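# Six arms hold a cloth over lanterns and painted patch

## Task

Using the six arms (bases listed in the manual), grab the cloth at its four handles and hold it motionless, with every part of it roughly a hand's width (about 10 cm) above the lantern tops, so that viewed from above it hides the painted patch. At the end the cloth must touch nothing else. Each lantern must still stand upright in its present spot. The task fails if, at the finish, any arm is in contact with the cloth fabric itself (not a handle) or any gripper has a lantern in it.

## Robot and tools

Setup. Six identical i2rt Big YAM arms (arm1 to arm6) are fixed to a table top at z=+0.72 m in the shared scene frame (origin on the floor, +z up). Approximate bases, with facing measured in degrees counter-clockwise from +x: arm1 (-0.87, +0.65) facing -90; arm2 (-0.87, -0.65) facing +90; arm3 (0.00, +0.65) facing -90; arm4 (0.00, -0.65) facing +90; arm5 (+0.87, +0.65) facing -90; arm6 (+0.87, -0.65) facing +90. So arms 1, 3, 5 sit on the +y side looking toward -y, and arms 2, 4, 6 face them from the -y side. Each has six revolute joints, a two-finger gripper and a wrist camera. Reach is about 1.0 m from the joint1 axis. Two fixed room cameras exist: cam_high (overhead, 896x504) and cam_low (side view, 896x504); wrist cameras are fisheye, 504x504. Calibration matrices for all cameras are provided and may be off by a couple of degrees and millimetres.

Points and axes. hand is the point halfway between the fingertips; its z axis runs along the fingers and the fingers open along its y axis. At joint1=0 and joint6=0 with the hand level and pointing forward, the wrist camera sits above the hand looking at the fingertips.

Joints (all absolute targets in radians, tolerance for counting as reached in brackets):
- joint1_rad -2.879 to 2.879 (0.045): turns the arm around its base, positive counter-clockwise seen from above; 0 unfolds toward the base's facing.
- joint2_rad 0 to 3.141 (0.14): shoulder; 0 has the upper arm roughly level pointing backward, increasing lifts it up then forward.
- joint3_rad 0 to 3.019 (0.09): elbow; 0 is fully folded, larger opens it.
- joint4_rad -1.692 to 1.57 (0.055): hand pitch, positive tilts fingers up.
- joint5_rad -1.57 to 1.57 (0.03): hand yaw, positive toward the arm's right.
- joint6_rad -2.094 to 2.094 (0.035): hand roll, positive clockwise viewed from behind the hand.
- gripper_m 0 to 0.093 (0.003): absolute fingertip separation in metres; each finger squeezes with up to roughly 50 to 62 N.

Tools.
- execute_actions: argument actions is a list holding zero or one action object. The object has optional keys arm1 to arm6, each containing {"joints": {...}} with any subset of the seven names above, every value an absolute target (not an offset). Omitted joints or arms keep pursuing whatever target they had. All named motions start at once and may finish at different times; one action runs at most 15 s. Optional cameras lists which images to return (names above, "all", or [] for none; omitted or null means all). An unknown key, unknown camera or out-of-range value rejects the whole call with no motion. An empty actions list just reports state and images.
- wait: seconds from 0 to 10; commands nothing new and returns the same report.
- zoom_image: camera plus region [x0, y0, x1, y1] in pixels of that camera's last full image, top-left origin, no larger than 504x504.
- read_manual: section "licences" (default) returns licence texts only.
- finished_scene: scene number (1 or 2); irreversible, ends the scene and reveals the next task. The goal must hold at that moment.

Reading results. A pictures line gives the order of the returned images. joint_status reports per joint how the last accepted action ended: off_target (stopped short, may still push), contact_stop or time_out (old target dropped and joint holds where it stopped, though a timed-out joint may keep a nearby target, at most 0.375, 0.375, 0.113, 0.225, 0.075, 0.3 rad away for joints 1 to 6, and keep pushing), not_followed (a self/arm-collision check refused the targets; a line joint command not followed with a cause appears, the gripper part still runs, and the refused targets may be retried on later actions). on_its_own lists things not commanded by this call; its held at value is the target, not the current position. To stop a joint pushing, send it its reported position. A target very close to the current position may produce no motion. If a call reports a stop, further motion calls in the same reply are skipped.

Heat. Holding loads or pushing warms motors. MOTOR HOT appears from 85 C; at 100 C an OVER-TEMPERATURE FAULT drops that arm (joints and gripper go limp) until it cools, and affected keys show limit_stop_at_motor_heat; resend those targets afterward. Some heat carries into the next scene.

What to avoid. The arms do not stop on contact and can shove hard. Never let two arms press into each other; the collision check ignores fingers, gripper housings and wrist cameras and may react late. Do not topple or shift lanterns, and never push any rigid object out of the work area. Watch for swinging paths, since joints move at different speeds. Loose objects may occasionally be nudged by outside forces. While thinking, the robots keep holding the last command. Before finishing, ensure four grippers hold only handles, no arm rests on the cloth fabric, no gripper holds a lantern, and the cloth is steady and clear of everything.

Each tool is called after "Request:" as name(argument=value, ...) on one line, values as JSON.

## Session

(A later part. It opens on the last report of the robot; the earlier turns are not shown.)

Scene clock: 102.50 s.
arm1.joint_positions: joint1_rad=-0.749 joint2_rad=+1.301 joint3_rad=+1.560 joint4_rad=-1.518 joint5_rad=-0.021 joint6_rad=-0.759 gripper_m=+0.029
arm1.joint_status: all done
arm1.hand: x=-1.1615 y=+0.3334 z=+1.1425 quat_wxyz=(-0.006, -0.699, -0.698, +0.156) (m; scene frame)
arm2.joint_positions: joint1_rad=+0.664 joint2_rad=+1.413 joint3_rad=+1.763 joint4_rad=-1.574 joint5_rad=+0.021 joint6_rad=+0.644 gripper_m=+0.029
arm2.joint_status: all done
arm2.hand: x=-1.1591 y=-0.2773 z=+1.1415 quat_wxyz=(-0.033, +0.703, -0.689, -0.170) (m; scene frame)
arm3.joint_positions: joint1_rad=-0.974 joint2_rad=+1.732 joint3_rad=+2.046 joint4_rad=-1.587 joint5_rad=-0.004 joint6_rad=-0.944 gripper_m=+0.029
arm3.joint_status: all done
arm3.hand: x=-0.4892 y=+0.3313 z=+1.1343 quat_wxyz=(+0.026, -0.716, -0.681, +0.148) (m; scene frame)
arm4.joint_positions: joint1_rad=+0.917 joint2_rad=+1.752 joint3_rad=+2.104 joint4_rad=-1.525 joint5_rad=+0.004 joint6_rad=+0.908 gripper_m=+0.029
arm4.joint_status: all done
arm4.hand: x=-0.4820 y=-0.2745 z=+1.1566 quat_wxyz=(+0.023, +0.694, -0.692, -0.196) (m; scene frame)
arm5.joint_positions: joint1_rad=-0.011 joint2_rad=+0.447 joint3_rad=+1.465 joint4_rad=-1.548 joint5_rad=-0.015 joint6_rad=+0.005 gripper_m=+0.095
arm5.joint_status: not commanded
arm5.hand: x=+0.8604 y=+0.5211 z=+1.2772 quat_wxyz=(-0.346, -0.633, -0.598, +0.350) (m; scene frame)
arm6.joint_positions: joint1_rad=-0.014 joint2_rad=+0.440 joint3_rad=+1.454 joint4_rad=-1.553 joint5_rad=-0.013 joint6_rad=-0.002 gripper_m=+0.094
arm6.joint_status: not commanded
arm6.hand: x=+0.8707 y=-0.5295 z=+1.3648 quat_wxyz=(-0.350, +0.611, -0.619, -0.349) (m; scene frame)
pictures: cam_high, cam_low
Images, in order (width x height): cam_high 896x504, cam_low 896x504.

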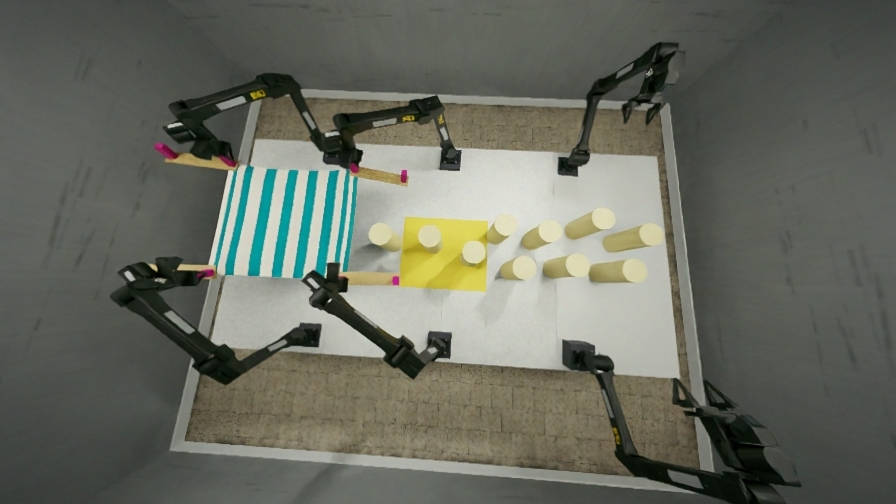

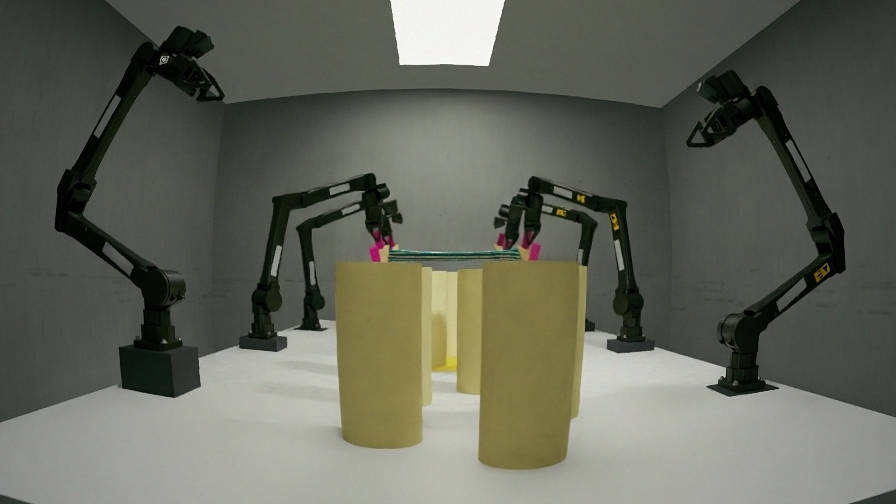

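Request:
execute_actions(actions=[{"arm1":{"joints":{"joint1_rad":-0.378,"joint2_rad":1.066,"joint3_rad":1.366,"joint4_rad":-1.57,"joint6_rad":-0.375}},"arm2":{"joints":{"joint1_rad":0.355,"joint2_rad":1.135,"joint3_rad":1.508,"joint4_rad":-1.613,"joint6_rad":0.32}},"arm3":{"joints":{"joint1_rad":-0.738,"joint2_rad":1.356,"joint3_rad":1.626,"joint4_rad":-1.56,"joint6_rad":-0.715}},"arm4":{"joints":{"joint1_rad":0.72,"joint2_rad":1.429,"joint3_rad":1.743,"joint4_rad":-1.605,"joint6_rad":0.72}}}], cameras=["cam_low"])

Request:
execute_actions(actions=[{"arm1":{"joints":{"joint1_rad":0.118,"joint2_rad":1.042,"joint3_rad":1.36,"joint4_rad":-1.578,"joint6_rad":0.12}},"arm2":{"joints":{"joint1_rad":-0.115,"joint2_rad":1.04,"joint3_rad":1.442,"joint4_rad":-1.64,"joint6_rad":-0.145}},"arm3":{"joints":{"joint1_rad":-0.378,"joint2_rad":1.147,"joint3_rad":1.443,"joint4_rad":-1.586,"joint6_rad":-0.355}},"arm4":{"joints":{"joint1_rad":0.41,"joint2_rad":1.156,"joint3_rad":1.494,"joint4_rad":-1.628,"joint6_rad":0.41}}}], cameras=["cam_low","cam_high"])

Scene clock: 110.60 s.
arm1.joint_positions: joint1_rad=-0.365 joint2_rad=+1.069 joint3_rad=+1.369 joint4_rad=-1.552 joint5_rad=-0.026 joint6_rad=-0.382 gripper_m=+0.029
arm1.joint_status: all done
arm1.hand: x=-0.9887 y=+0.3283 z=+1.1374 quat_wxyz=(-0.066, -0.696, -0.701, +0.142) (m; scene frame)
arm2.joint_positions: joint1_rad=+0.335 joint2_rad=+1.137 joint3_rad=+1.513 joint4_rad=-1.591 joint5_rad=+0.025 joint6_rad=+0.325 gripper_m=+0.029
arm2.joint_status: all done
arm2.hand: x=-0.9870 y=-0.3043 z=+1.1395 quat_wxyz=(-0.089, +0.699, -0.693, -0.154) (m; scene frame)
arm3.joint_positions: joint1_rad=-0.734 joint2_rad=+1.370 joint3_rad=+1.633 joint4_rad=-1.544 joint5_rad=+0.004 joint6_rad=-0.729 gripper_m=+0.029
arm3.joint_status: all done
arm3.hand: x=-0.3092 y=+0.3219 z=+1.1361 quat_wxyz=(-0.004, -0.709, -0.690, +0.146) (m; scene frame)
arm4.joint_positions: joint1_rad=+0.713 joint2_rad=+1.423 joint3_rad=+1.747 joint4_rad=-1.586 joint5_rad=-0.005 joint6_rad=+0.736 gripper_m=+0.029
arm4.joint_status: all done
arm4.hand: x=-0.3057 y=-0.2927 z=+1.1637 quat_wxyz=(-0.007, +0.689, -0.708, -0.153) (m; scene frame)
arm5.joint_positions: joint1_rad=-0.011 joint2_rad=+0.447 joint3_rad=+1.465 joint4_rad=-1.548 joint5_rad=-0.015 joint6_rad=+0.005 gripper_m=+0.095
arm5.joint_status: not commanded
arm5.hand: x=+0.8604 y=+0.5211 z=+1.2772 quat_wxyz=(-0.346, -0.633, -0.598, +0.350) (m; scene frame)
arm6.joint_positions: joint1_rad=-0.014 joint2_rad=+0.440 joint3_rad=+1.454 joint4_rad=-1.553 joint5_rad=-0.013 joint6_rad=-0.002 gripper_m=+0.094
arm6.joint_status: not commanded
arm6.hand: x=+0.8707 y=-0.5295 z=+1.3648 quat_wxyz=(-0.350, +0.611, -0.619, -0.349) (m; scene frame)
pictures: cam_low
Images, in order (width x height): cam_low 896x504.

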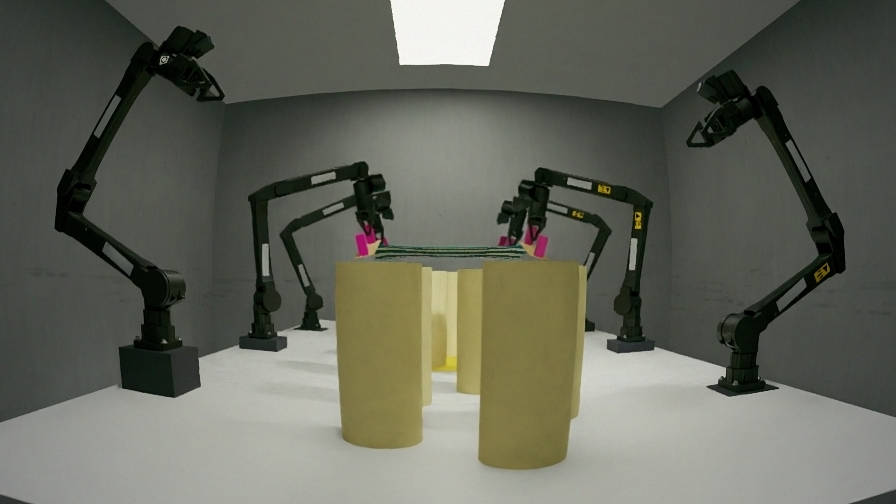

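Scene clock: 112.10 s.
arm1.joint_positions: joint1_rad=+0.119 joint2_rad=+1.069 joint3_rad=+1.363 joint4_rad=-1.555 joint5_rad=-0.015 joint6_rad=+0.113 gripper_m=+0.029
arm1.joint_status: all done
arm1.hand: x=-0.8285 y=+0.3085 z=+1.1321 quat_wxyz=(-0.117, -0.702, -0.697, +0.092) (m; scene frame)
arm2.joint_positions: joint1_rad=-0.118 joint2_rad=+1.064 joint3_rad=+1.442 joint4_rad=-1.610 joint5_rad=+0.017 joint6_rad=-0.139 gripper_m=+0.029
arm2.joint_status: all done
arm2.hand: x=-0.8289 y=-0.3188 z=+1.1307 quat_wxyz=(-0.139, +0.705, -0.689, -0.097) (m; scene frame)
arm3.joint_positions: joint1_rad=-0.383 joint2_rad=+1.155 joint3_rad=+1.451 joint4_rad=-1.552 joint5_rad=+0.010 joint6_rad=-0.371 gripper_m=+0.029
arm3.joint_status: all done
arm3.hand: x=-0.1472 y=+0.3087 z=+1.1384 quat_wxyz=(-0.055, -0.710, -0.686, +0.147) (m; scene frame)
arm4.joint_positions: joint1_rad=+0.411 joint2_rad=+1.151 joint3_rad=+1.496 joint4_rad=-1.601 joint5_rad=-0.010 joint6_rad=+0.427 gripper_m=+0.029
arm4.joint_status: all done
arm4.hand: x=-0.1453 y=-0.3145 z=+1.1606 quat_wxyz=(-0.052, +0.691, -0.705, -0.148) (m; scene frame)
arm5.joint_positions: joint1_rad=-0.011 joint2_rad=+0.447 joint3_rad=+1.465 joint4_rad=-1.548 joint5_rad=-0.015 joint6_rad=+0.005 gripper_m=+0.095
arm5.joint_status: not commanded
arm5.hand: x=+0.8604 y=+0.5211 z=+1.2772 quat_wxyz=(-0.346, -0.633, -0.598, +0.350) (m; scene frame)
arm6.joint_positions: joint1_rad=-0.014 joint2_rad=+0.440 joint3_rad=+1.454 joint4_rad=-1.553 joint5_rad=-0.013 joint6_rad=-0.002 gripper_m=+0.094
arm6.joint_status: not commanded
arm6.hand: x=+0.8707 y=-0.5295 z=+1.3648 quat_wxyz=(-0.350, +0.611, -0.619, -0.349) (m; scene frame)
pictures: cam_high, cam_low
Images, in order (width x height): cam_high 896x504, cam_low 896x504.

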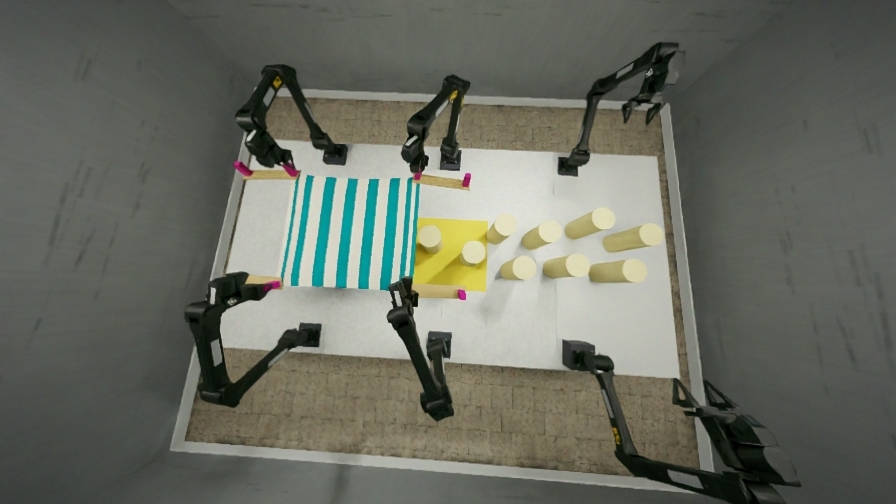

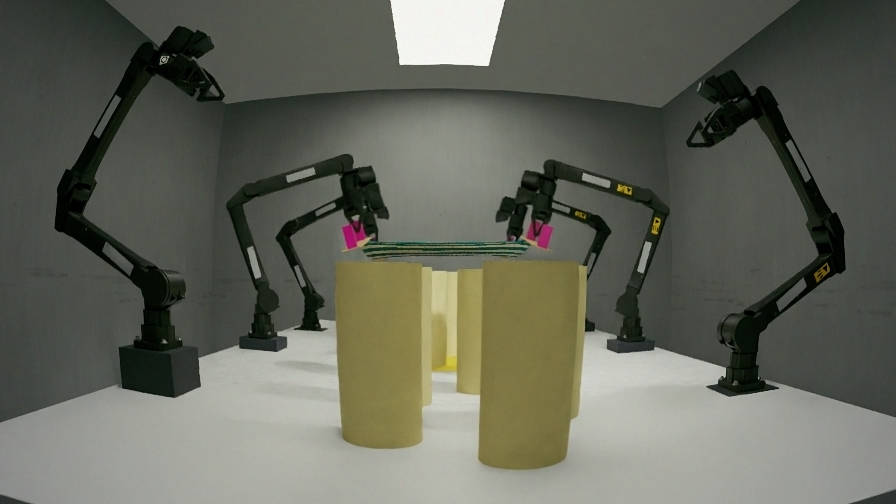

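Request:
execute_actions(actions=[{"arm1":{"joints":{"joint1_rad":0.54,"joint2_rad":1.205,"joint3_rad":1.525,"joint4_rad":-1.535,"joint6_rad":0.535}},"arm2":{"joints":{"joint1_rad":-0.575,"joint2_rad":1.135,"joint3_rad":1.56,"joint4_rad":-1.615,"joint6_rad":-0.61}},"arm3":{"joints":{"joint1_rad":0.085,"joint2_rad":1.11,"joint3_rad":1.412,"joint4_rad":-1.60,"joint6_rad":0.11}},"arm4":{"joints":{"joint1_rad":-0.05,"joint2_rad":1.038,"joint3_rad":1.405,"joint4_rad":-1.65,"joint6_rad":-0.06}}}], cameras=["cam_low"])

Request:
execute_actions(actions=[{"arm1":{"joints":{"joint1_rad":0.805,"joint2_rad":1.508,"joint3_rad":1.83,"joint4_rad":-1.53,"joint6_rad":0.805}},"arm2":{"joints":{"joint1_rad":-0.895,"joint2_rad":1.392,"joint3_rad":1.797,"joint4_rad":-1.585,"joint6_rad":-0.93}},"arm3":{"joints":{"joint1_rad":0.495,"joint2_rad":1.257,"joint3_rad":1.595,"joint4_rad":-1.565,"joint6_rad":0.52}},"arm4":{"joints":{"joint1_rad":-0.532,"joint2_rad":1.122,"joint3_rad":1.52,"joint4_rad":-1.635,"joint6_rad":-0.54}}}], cameras=["cam_low","cam_high"])

Scene clock: 118.13 s.
arm1.joint_positions: joint1_rad=+0.536 joint2_rad=+1.229 joint3_rad=+1.476 joint4_rad=-1.520 joint5_rad=-0.003 joint6_rad=+0.529 gripper_m=+0.029
arm1.joint_status: all done
arm1.hand: x=-0.6661 y=+0.2980 z=+1.1263 quat_wxyz=(-0.135, -0.703, -0.697, +0.038) (m; scene frame)
arm2.joint_positions: joint1_rad=-0.570 joint2_rad=+1.147 joint3_rad=+1.508 joint4_rad=-1.591 joint5_rad=+0.004 joint6_rad=-0.603 gripper_m=+0.029
arm2.joint_status: all done
arm2.hand: x=-0.6721 y=-0.3408 z=+1.1340 quat_wxyz=(-0.167, +0.709, -0.684, -0.032) (m; scene frame)
arm3.joint_positions: joint1_rad=+0.070 joint2_rad=+1.143 joint3_rad=+1.419 joint4_rad=-1.574 joint5_rad=+0.016 joint6_rad=+0.095 gripper_m=+0.029
arm3.joint_status: all done
arm3.hand: x=+0.0157 y=+0.2903 z=+1.1266 quat_wxyz=(-0.097, -0.717, -0.684, +0.096) (m; scene frame)
arm4.joint_positions: joint1_rad=-0.040 joint2_rad=+1.052 joint3_rad=+1.402 joint4_rad=-1.635 joint5_rad=-0.011 joint6_rad=-0.042 gripper_m=+0.029
arm4.joint_status: all done
arm4.hand: x=+0.0132 y=-0.3288 z=+1.1493 quat_wxyz=(-0.101, +0.699, -0.700, -0.100) (m; scene frame)
arm5.joint_positions: joint1_rad=-0.011 joint2_rad=+0.447 joint3_rad=+1.465 joint4_rad=-1.548 joint5_rad=-0.015 joint6_rad=+0.005 gripper_m=+0.095
arm5.joint_status: not commanded
arm5.hand: x=+0.8604 y=+0.5211 z=+1.2772 quat_wxyz=(-0.346, -0.633, -0.598, +0.350) (m; scene frame)
arm6.joint_positions: joint1_rad=-0.014 joint2_rad=+0.440 joint3_rad=+1.454 joint4_rad=-1.553 joint5_rad=-0.013 joint6_rad=-0.002 gripper_m=+0.094
arm6.joint_status: not commanded
arm6.hand: x=+0.8707 y=-0.5295 z=+1.3648 quat_wxyz=(-0.350, +0.611, -0.619, -0.349) (m; scene frame)
pictures: cam_low
Images, in order (width x height): cam_low 896x504.

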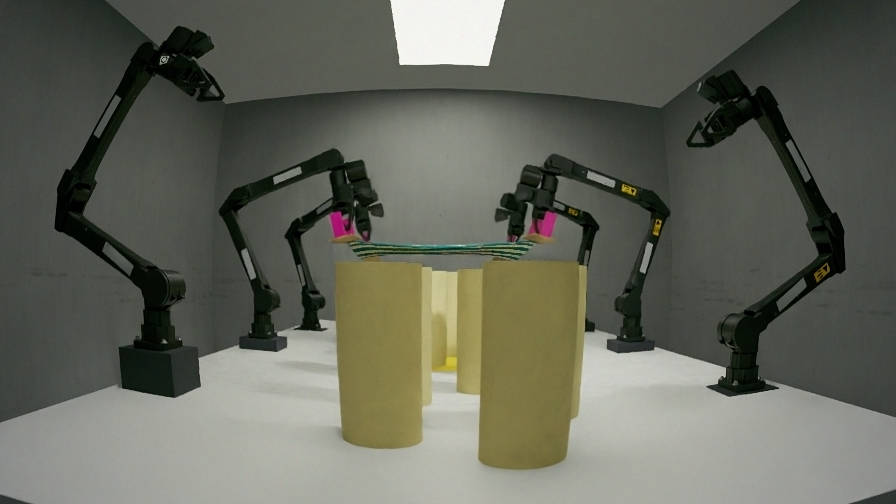

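Scene clock: 119.63 s.
arm1.joint_positions: joint1_rad=+0.805 joint2_rad=+1.538 joint3_rad=+1.778 joint4_rad=-1.520 joint5_rad=+0.001 joint6_rad=+0.799 gripper_m=+0.029
arm1.joint_status: all done
arm1.hand: x=-0.4978 y=+0.2799 z=+1.1223 quat_wxyz=(-0.137, -0.704, -0.696, +0.001) (m; scene frame)
arm2.joint_positions: joint1_rad=-0.890 joint2_rad=+1.426 joint3_rad=+1.744 joint4_rad=-1.567 joint5_rad=-0.004 joint6_rad=-0.922 gripper_m=+0.029
arm2.joint_status: all done
arm2.hand: x=-0.5025 y=-0.3498 z=+1.1283 quat_wxyz=(-0.160, +0.710, -0.685, +0.017) (m; scene frame)
arm3.joint_positions: joint1_rad=+0.483 joint2_rad=+1.280 joint3_rad=+1.528 joint4_rad=-1.567 joint5_rad=+0.021 joint6_rad=+0.505 gripper_m=+0.029
arm3.joint_status: all done
arm3.hand: x=+0.1801 y=+0.2816 z=+1.1245 quat_wxyz=(-0.116, -0.717, -0.685, +0.049) (m; scene frame)
arm4.joint_positions: joint1_rad=-0.521 joint2_rad=+1.123 joint3_rad=+1.468 joint4_rad=-1.635 joint5_rad=-0.015 joint6_rad=-0.522 gripper_m=+0.029
arm4.joint_status: all done
arm4.hand: x=+0.1725 y=-0.3488 z=+1.1555 quat_wxyz=(-0.133, +0.699, -0.701, -0.043) (m; scene frame)
arm5.joint_positions: joint1_rad=-0.011 joint2_rad=+0.447 joint3_rad=+1.465 joint4_rad=-1.548 joint5_rad=-0.015 joint6_rad=+0.005 gripper_m=+0.095
arm5.joint_status: not commanded
arm5.hand: x=+0.8604 y=+0.5211 z=+1.2772 quat_wxyz=(-0.346, -0.633, -0.598, +0.350) (m; scene frame)
arm6.joint_positions: joint1_rad=-0.014 joint2_rad=+0.440 joint3_rad=+1.454 joint4_rad=-1.553 joint5_rad=-0.013 joint6_rad=-0.002 gripper_m=+0.094
arm6.joint_status: not commanded
arm6.hand: x=+0.8707 y=-0.5295 z=+1.3648 quat_wxyz=(-0.350, +0.611, -0.619, -0.349) (m; scene frame)
pictures: cam_high, cam_low
Images, in order (width x height): cam_high 896x504, cam_low 896x504.

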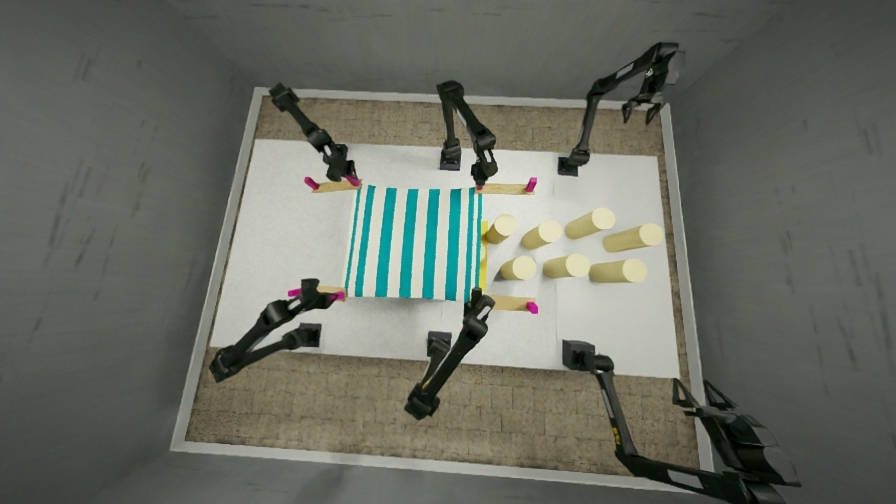

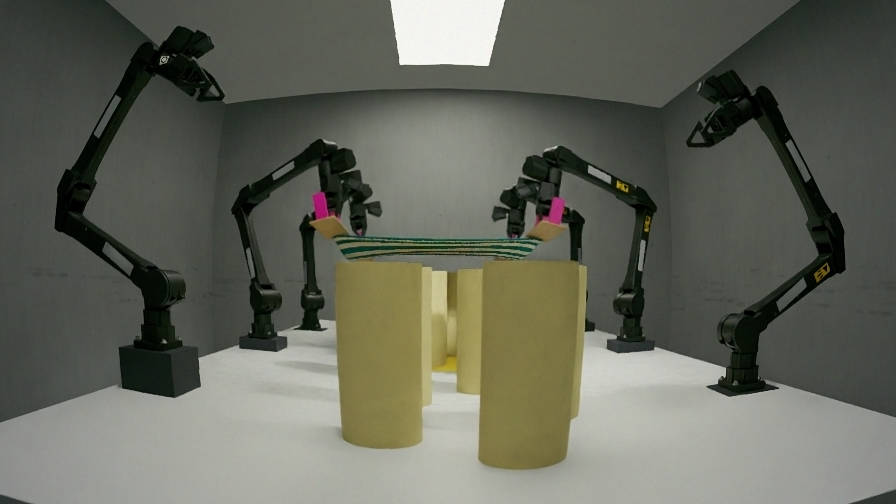

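Request:
execute_actions(actions=[{"arm1":{"joints":{"joint1_rad":0.968,"joint2_rad":1.86,"joint3_rad":2.295,"joint4_rad":-1.55,"joint6_rad":0.965}},"arm2":{"joints":{"joint1_rad":-1.092,"joint2_rad":1.726,"joint3_rad":2.20,"joint4_rad":-1.60,"joint6_rad":-1.12}},"arm3":{"joints":{"joint1_rad":0.778,"joint2_rad":1.548,"joint3_rad":1.915,"joint4_rad":-1.575,"joint6_rad":0.79}},"arm4":{"joints":{"joint1_rad":-0.875,"joint2_rad":1.375,"joint3_rad":1.735,"joint4_rad":-1.60,"joint6_rad":-0.875}}}], cameras=["cam_low","cam_high"])

Request:
zoom_image(camera="cam_low", region=[290, 180, 610, 320])

Request:
zoom_image(camera="cam_high", region=[300, 140, 620, 340])

Scene clock: 126.23 s.
arm1.joint_positions: joint1_rad=+0.960 joint2_rad=+1.887 joint3_rad=+2.242 joint4_rad=-1.530 joint5_rad=+0.003 joint6_rad=+0.959 gripper_m=+0.029
arm1.joint_status: all done
arm1.hand: x=-0.3339 y=+0.2597 z=+1.1283 quat_wxyz=(-0.186, -0.700, -0.689, -0.030) (m; scene frame)
arm2.joint_positions: joint1_rad=-1.074 joint2_rad=+1.760 joint3_rad=+2.144 joint4_rad=-1.572 joint5_rad=-0.007 joint6_rad=-1.111 gripper_m=+0.029
arm2.joint_status: all done
arm2.hand: x=-0.3392 y=-0.3591 z=+1.1318 quat_wxyz=(-0.183, +0.708, -0.680, +0.054) (m; scene frame)
arm3.joint_positions: joint1_rad=+0.760 joint2_rad=+1.578 joint3_rad=+1.844 joint4_rad=-1.571 joint5_rad=+0.020 joint6_rad=+0.777 gripper_m=+0.029
arm3.joint_status: all done
arm3.hand: x=+0.3523 y=+0.2592 z=+1.1274 quat_wxyz=(-0.132, -0.715, -0.687, +0.015) (m; scene frame)
arm4.joint_positions: joint1_rad=-0.869 joint2_rad=+1.393 joint3_rad=+1.685 joint4_rad=-1.611 joint5_rad=-0.015 joint6_rad=-0.859 gripper_m=+0.029
arm4.joint_status: all done
arm4.hand: x=+0.3429 y=-0.3602 z=+1.1483 quat_wxyz=(-0.125, +0.697, -0.706, +0.003) (m; scene frame)
arm5.joint_positions: joint1_rad=-0.011 joint2_rad=+0.447 joint3_rad=+1.465 joint4_rad=-1.548 joint5_rad=-0.015 joint6_rad=+0.005 gripper_m=+0.095
arm5.joint_status: not commanded
arm5.hand: x=+0.8604 y=+0.5211 z=+1.2772 quat_wxyz=(-0.346, -0.633, -0.598, +0.350) (m; scene frame)
arm6.joint_positions: joint1_rad=-0.014 joint2_rad=+0.440 joint3_rad=+1.454 joint4_rad=-1.553 joint5_rad=-0.013 joint6_rad=-0.002 gripper_m=+0.094
arm6.joint_status: not commanded
arm6.hand: x=+0.8707 y=-0.5295 z=+1.3648 quat_wxyz=(-0.350, +0.611, -0.619, -0.349) (m; scene frame)
pictures: cam_high, cam_low
Images, in order (width x height): cam_high 896x504, cam_low 896x504.

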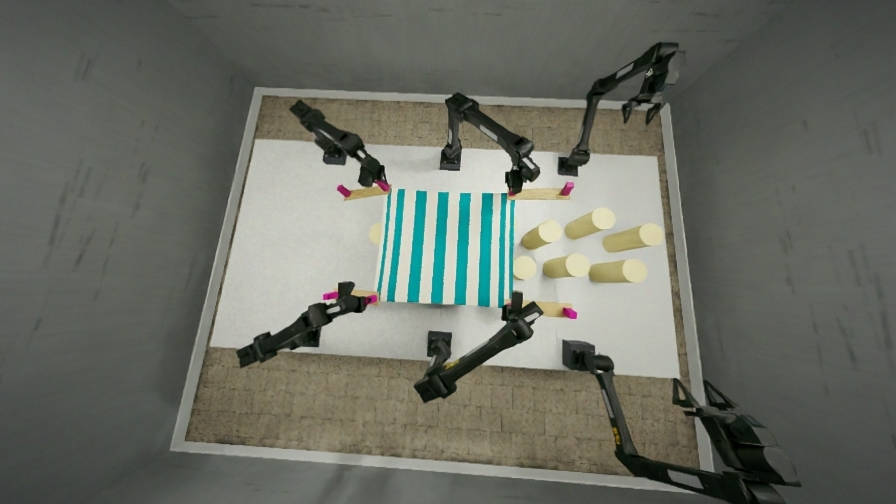

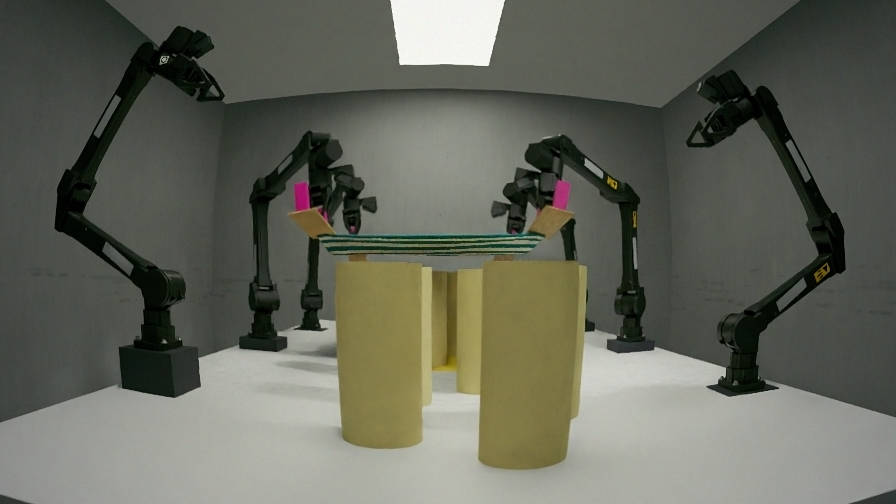

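Region (290, 180, 610, 320) of cam_low's 896x504 image, scaled by 1.575, with more detail than that image has; it fills the top 220 rows of this view, and the rest is white.

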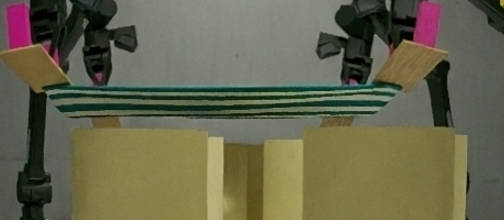

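Region (300, 140, 620, 340) of cam_high's 896x504 image, scaled by 1.575, with more detail than that image has; it fills the top 315 rows of this view, and the rest is white.

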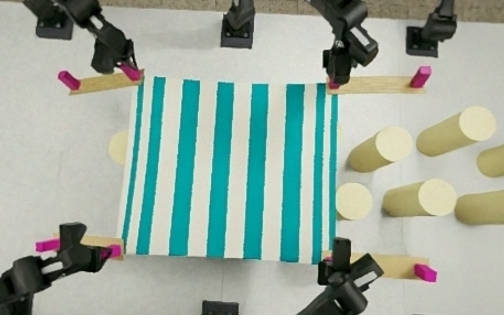

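Request:
execute_actions(actions=[], cameras=["arm1_cam_wrist","arm2_cam_wrist","arm3_cam_wrist","arm4_cam_wrist"])

Scene clock: 129.87 s.
arm1.joint_positions: joint1_rad=+0.960 joint2_rad=+1.887 joint3_rad=+2.242 joint4_rad=-1.530 joint5_rad=+0.003 joint6_rad=+0.959 gripper_m=+0.029
arm1.joint_status: all done
arm1.hand: x=-0.3339 y=+0.2597 z=+1.1283 quat_wxyz=(-0.186, -0.700, -0.689, -0.030) (m; scene frame)
arm2.joint_positions: joint1_rad=-1.074 joint2_rad=+1.760 joint3_rad=+2.144 joint4_rad=-1.572 joint5_rad=-0.007 joint6_rad=-1.111 gripper_m=+0.029
arm2.joint_status: all done
arm2.hand: x=-0.3392 y=-0.3591 z=+1.1318 quat_wxyz=(-0.183, +0.708, -0.680, +0.054) (m; scene frame)
arm3.joint_positions: joint1_rad=+0.760 joint2_rad=+1.578 joint3_rad=+1.844 joint4_rad=-1.571 joint5_rad=+0.020 joint6_rad=+0.777 gripper_m=+0.029
arm3.joint_status: all done
arm3.hand: x=+0.3523 y=+0.2592 z=+1.1274 quat_wxyz=(-0.132, -0.715, -0.686, +0.015) (m; scene frame)
arm4.joint_positions: joint1_rad=-0.869 joint2_rad=+1.393 joint3_rad=+1.685 joint4_rad=-1.611 joint5_rad=-0.015 joint6_rad=-0.860 gripper_m=+0.029
arm4.joint_status: all done
arm4.hand: x=+0.3429 y=-0.3602 z=+1.1483 quat_wxyz=(-0.125, +0.697, -0.706, +0.003) (m; scene frame)
arm5.joint_positions: joint1_rad=-0.011 joint2_rad=+0.447 joint3_rad=+1.465 joint4_rad=-1.548 joint5_rad=-0.015 joint6_rad=+0.005 gripper_m=+0.095
arm5.joint_status: not commanded
arm5.hand: x=+0.8604 y=+0.5211 z=+1.2772 quat_wxyz=(-0.346, -0.633, -0.598, +0.350) (m; scene frame)
arm6.joint_positions: joint1_rad=-0.014 joint2_rad=+0.440 joint3_rad=+1.454 joint4_rad=-1.553 joint5_rad=-0.013 joint6_rad=-0.002 gripper_m=+0.094
arm6.joint_status: not commanded
arm6.hand: x=+0.8707 y=-0.5295 z=+1.3648 quat_wxyz=(-0.350, +0.611, -0.619, -0.349) (m; scene frame)
pictures: arm1_cam_wrist, arm2_cam_wrist, arm3_cam_wrist, arm4_cam_wrist
camera_calibration (this result's frames):
arm1_cam_wrist: T_world_to_cam=[[-0.951949, -0.0127859, -0.305989, 0.0334896], [-0.132404, 0.918111, 0.373552, -0.70017], [0.276155, 0.396116, -0.875688, 1.10617], [0, 0, 0, 1]] pos_world=[-0.366299, 0.20509, 1.24046]
arm2_cam_wrist: T_world_to_cam=[[0.939738, 0.00320475, 0.341881, -0.065154], [-0.147387, -0.898473, 0.41355, -0.838408], [0.308496, -0.439018, -0.843856, 1.02775], [0, 0, 0, 1]] pos_world=[-0.3794, -0.301877, 1.23627]
arm3_cam_wrist: T_world_to_cam=[[-0.982141, 0.0310777, -0.185564, 0.548634], [-0.0475332, 0.913286, 0.404535, -0.666028], [0.182045, 0.406131, -0.895498, 0.967242], [0, 0, 0, 1]] pos_world=[0.331096, 0.198397, 1.2374]
arm4_cam_wrist: T_world_to_cam=[[0.984757, -0.030896, 0.171171, -0.544019], [-0.10112, -0.902399, 0.418869, -0.765825], [0.141523, -0.429793, -0.891767, 0.942102], [0, 0, 0, 1]] pos_world=[0.324957, -0.302978, 1.25404]
Images, in order (width x height): arm1_cam_wrist 504x504, arm2_cam_wrist 504x504, arm3_cam_wrist 504x504, arm4_cam_wrist 504x504.

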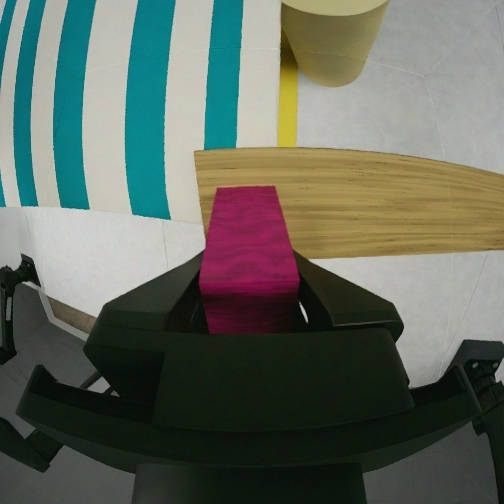

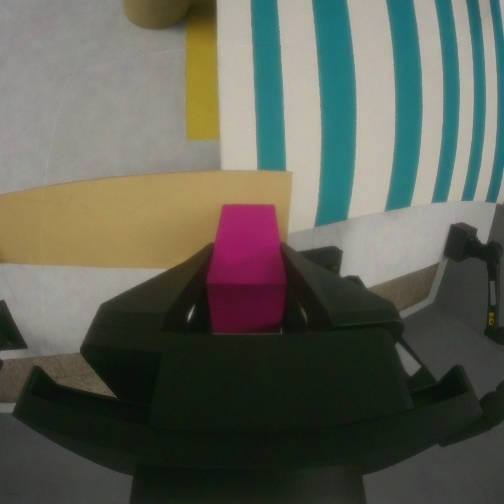

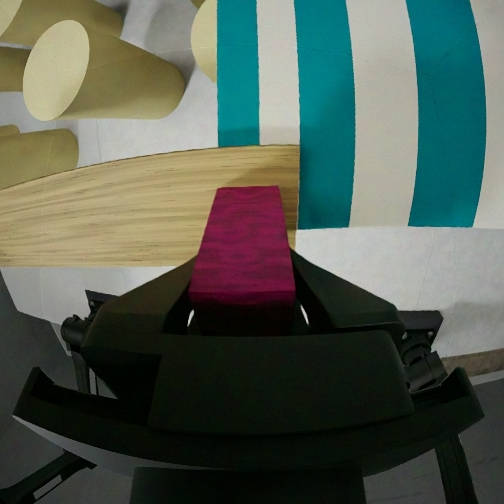

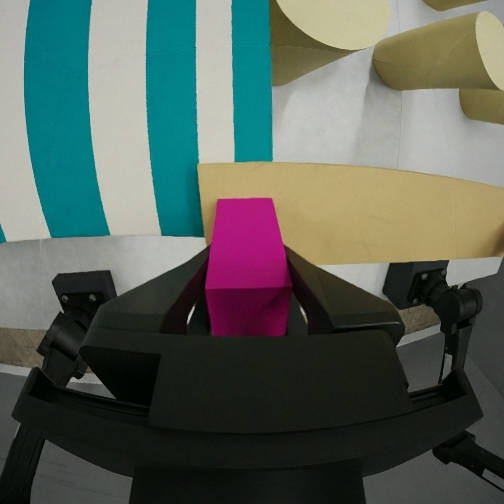

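Request:
finished_scene(scene=2)

The scene is finished: the task was done.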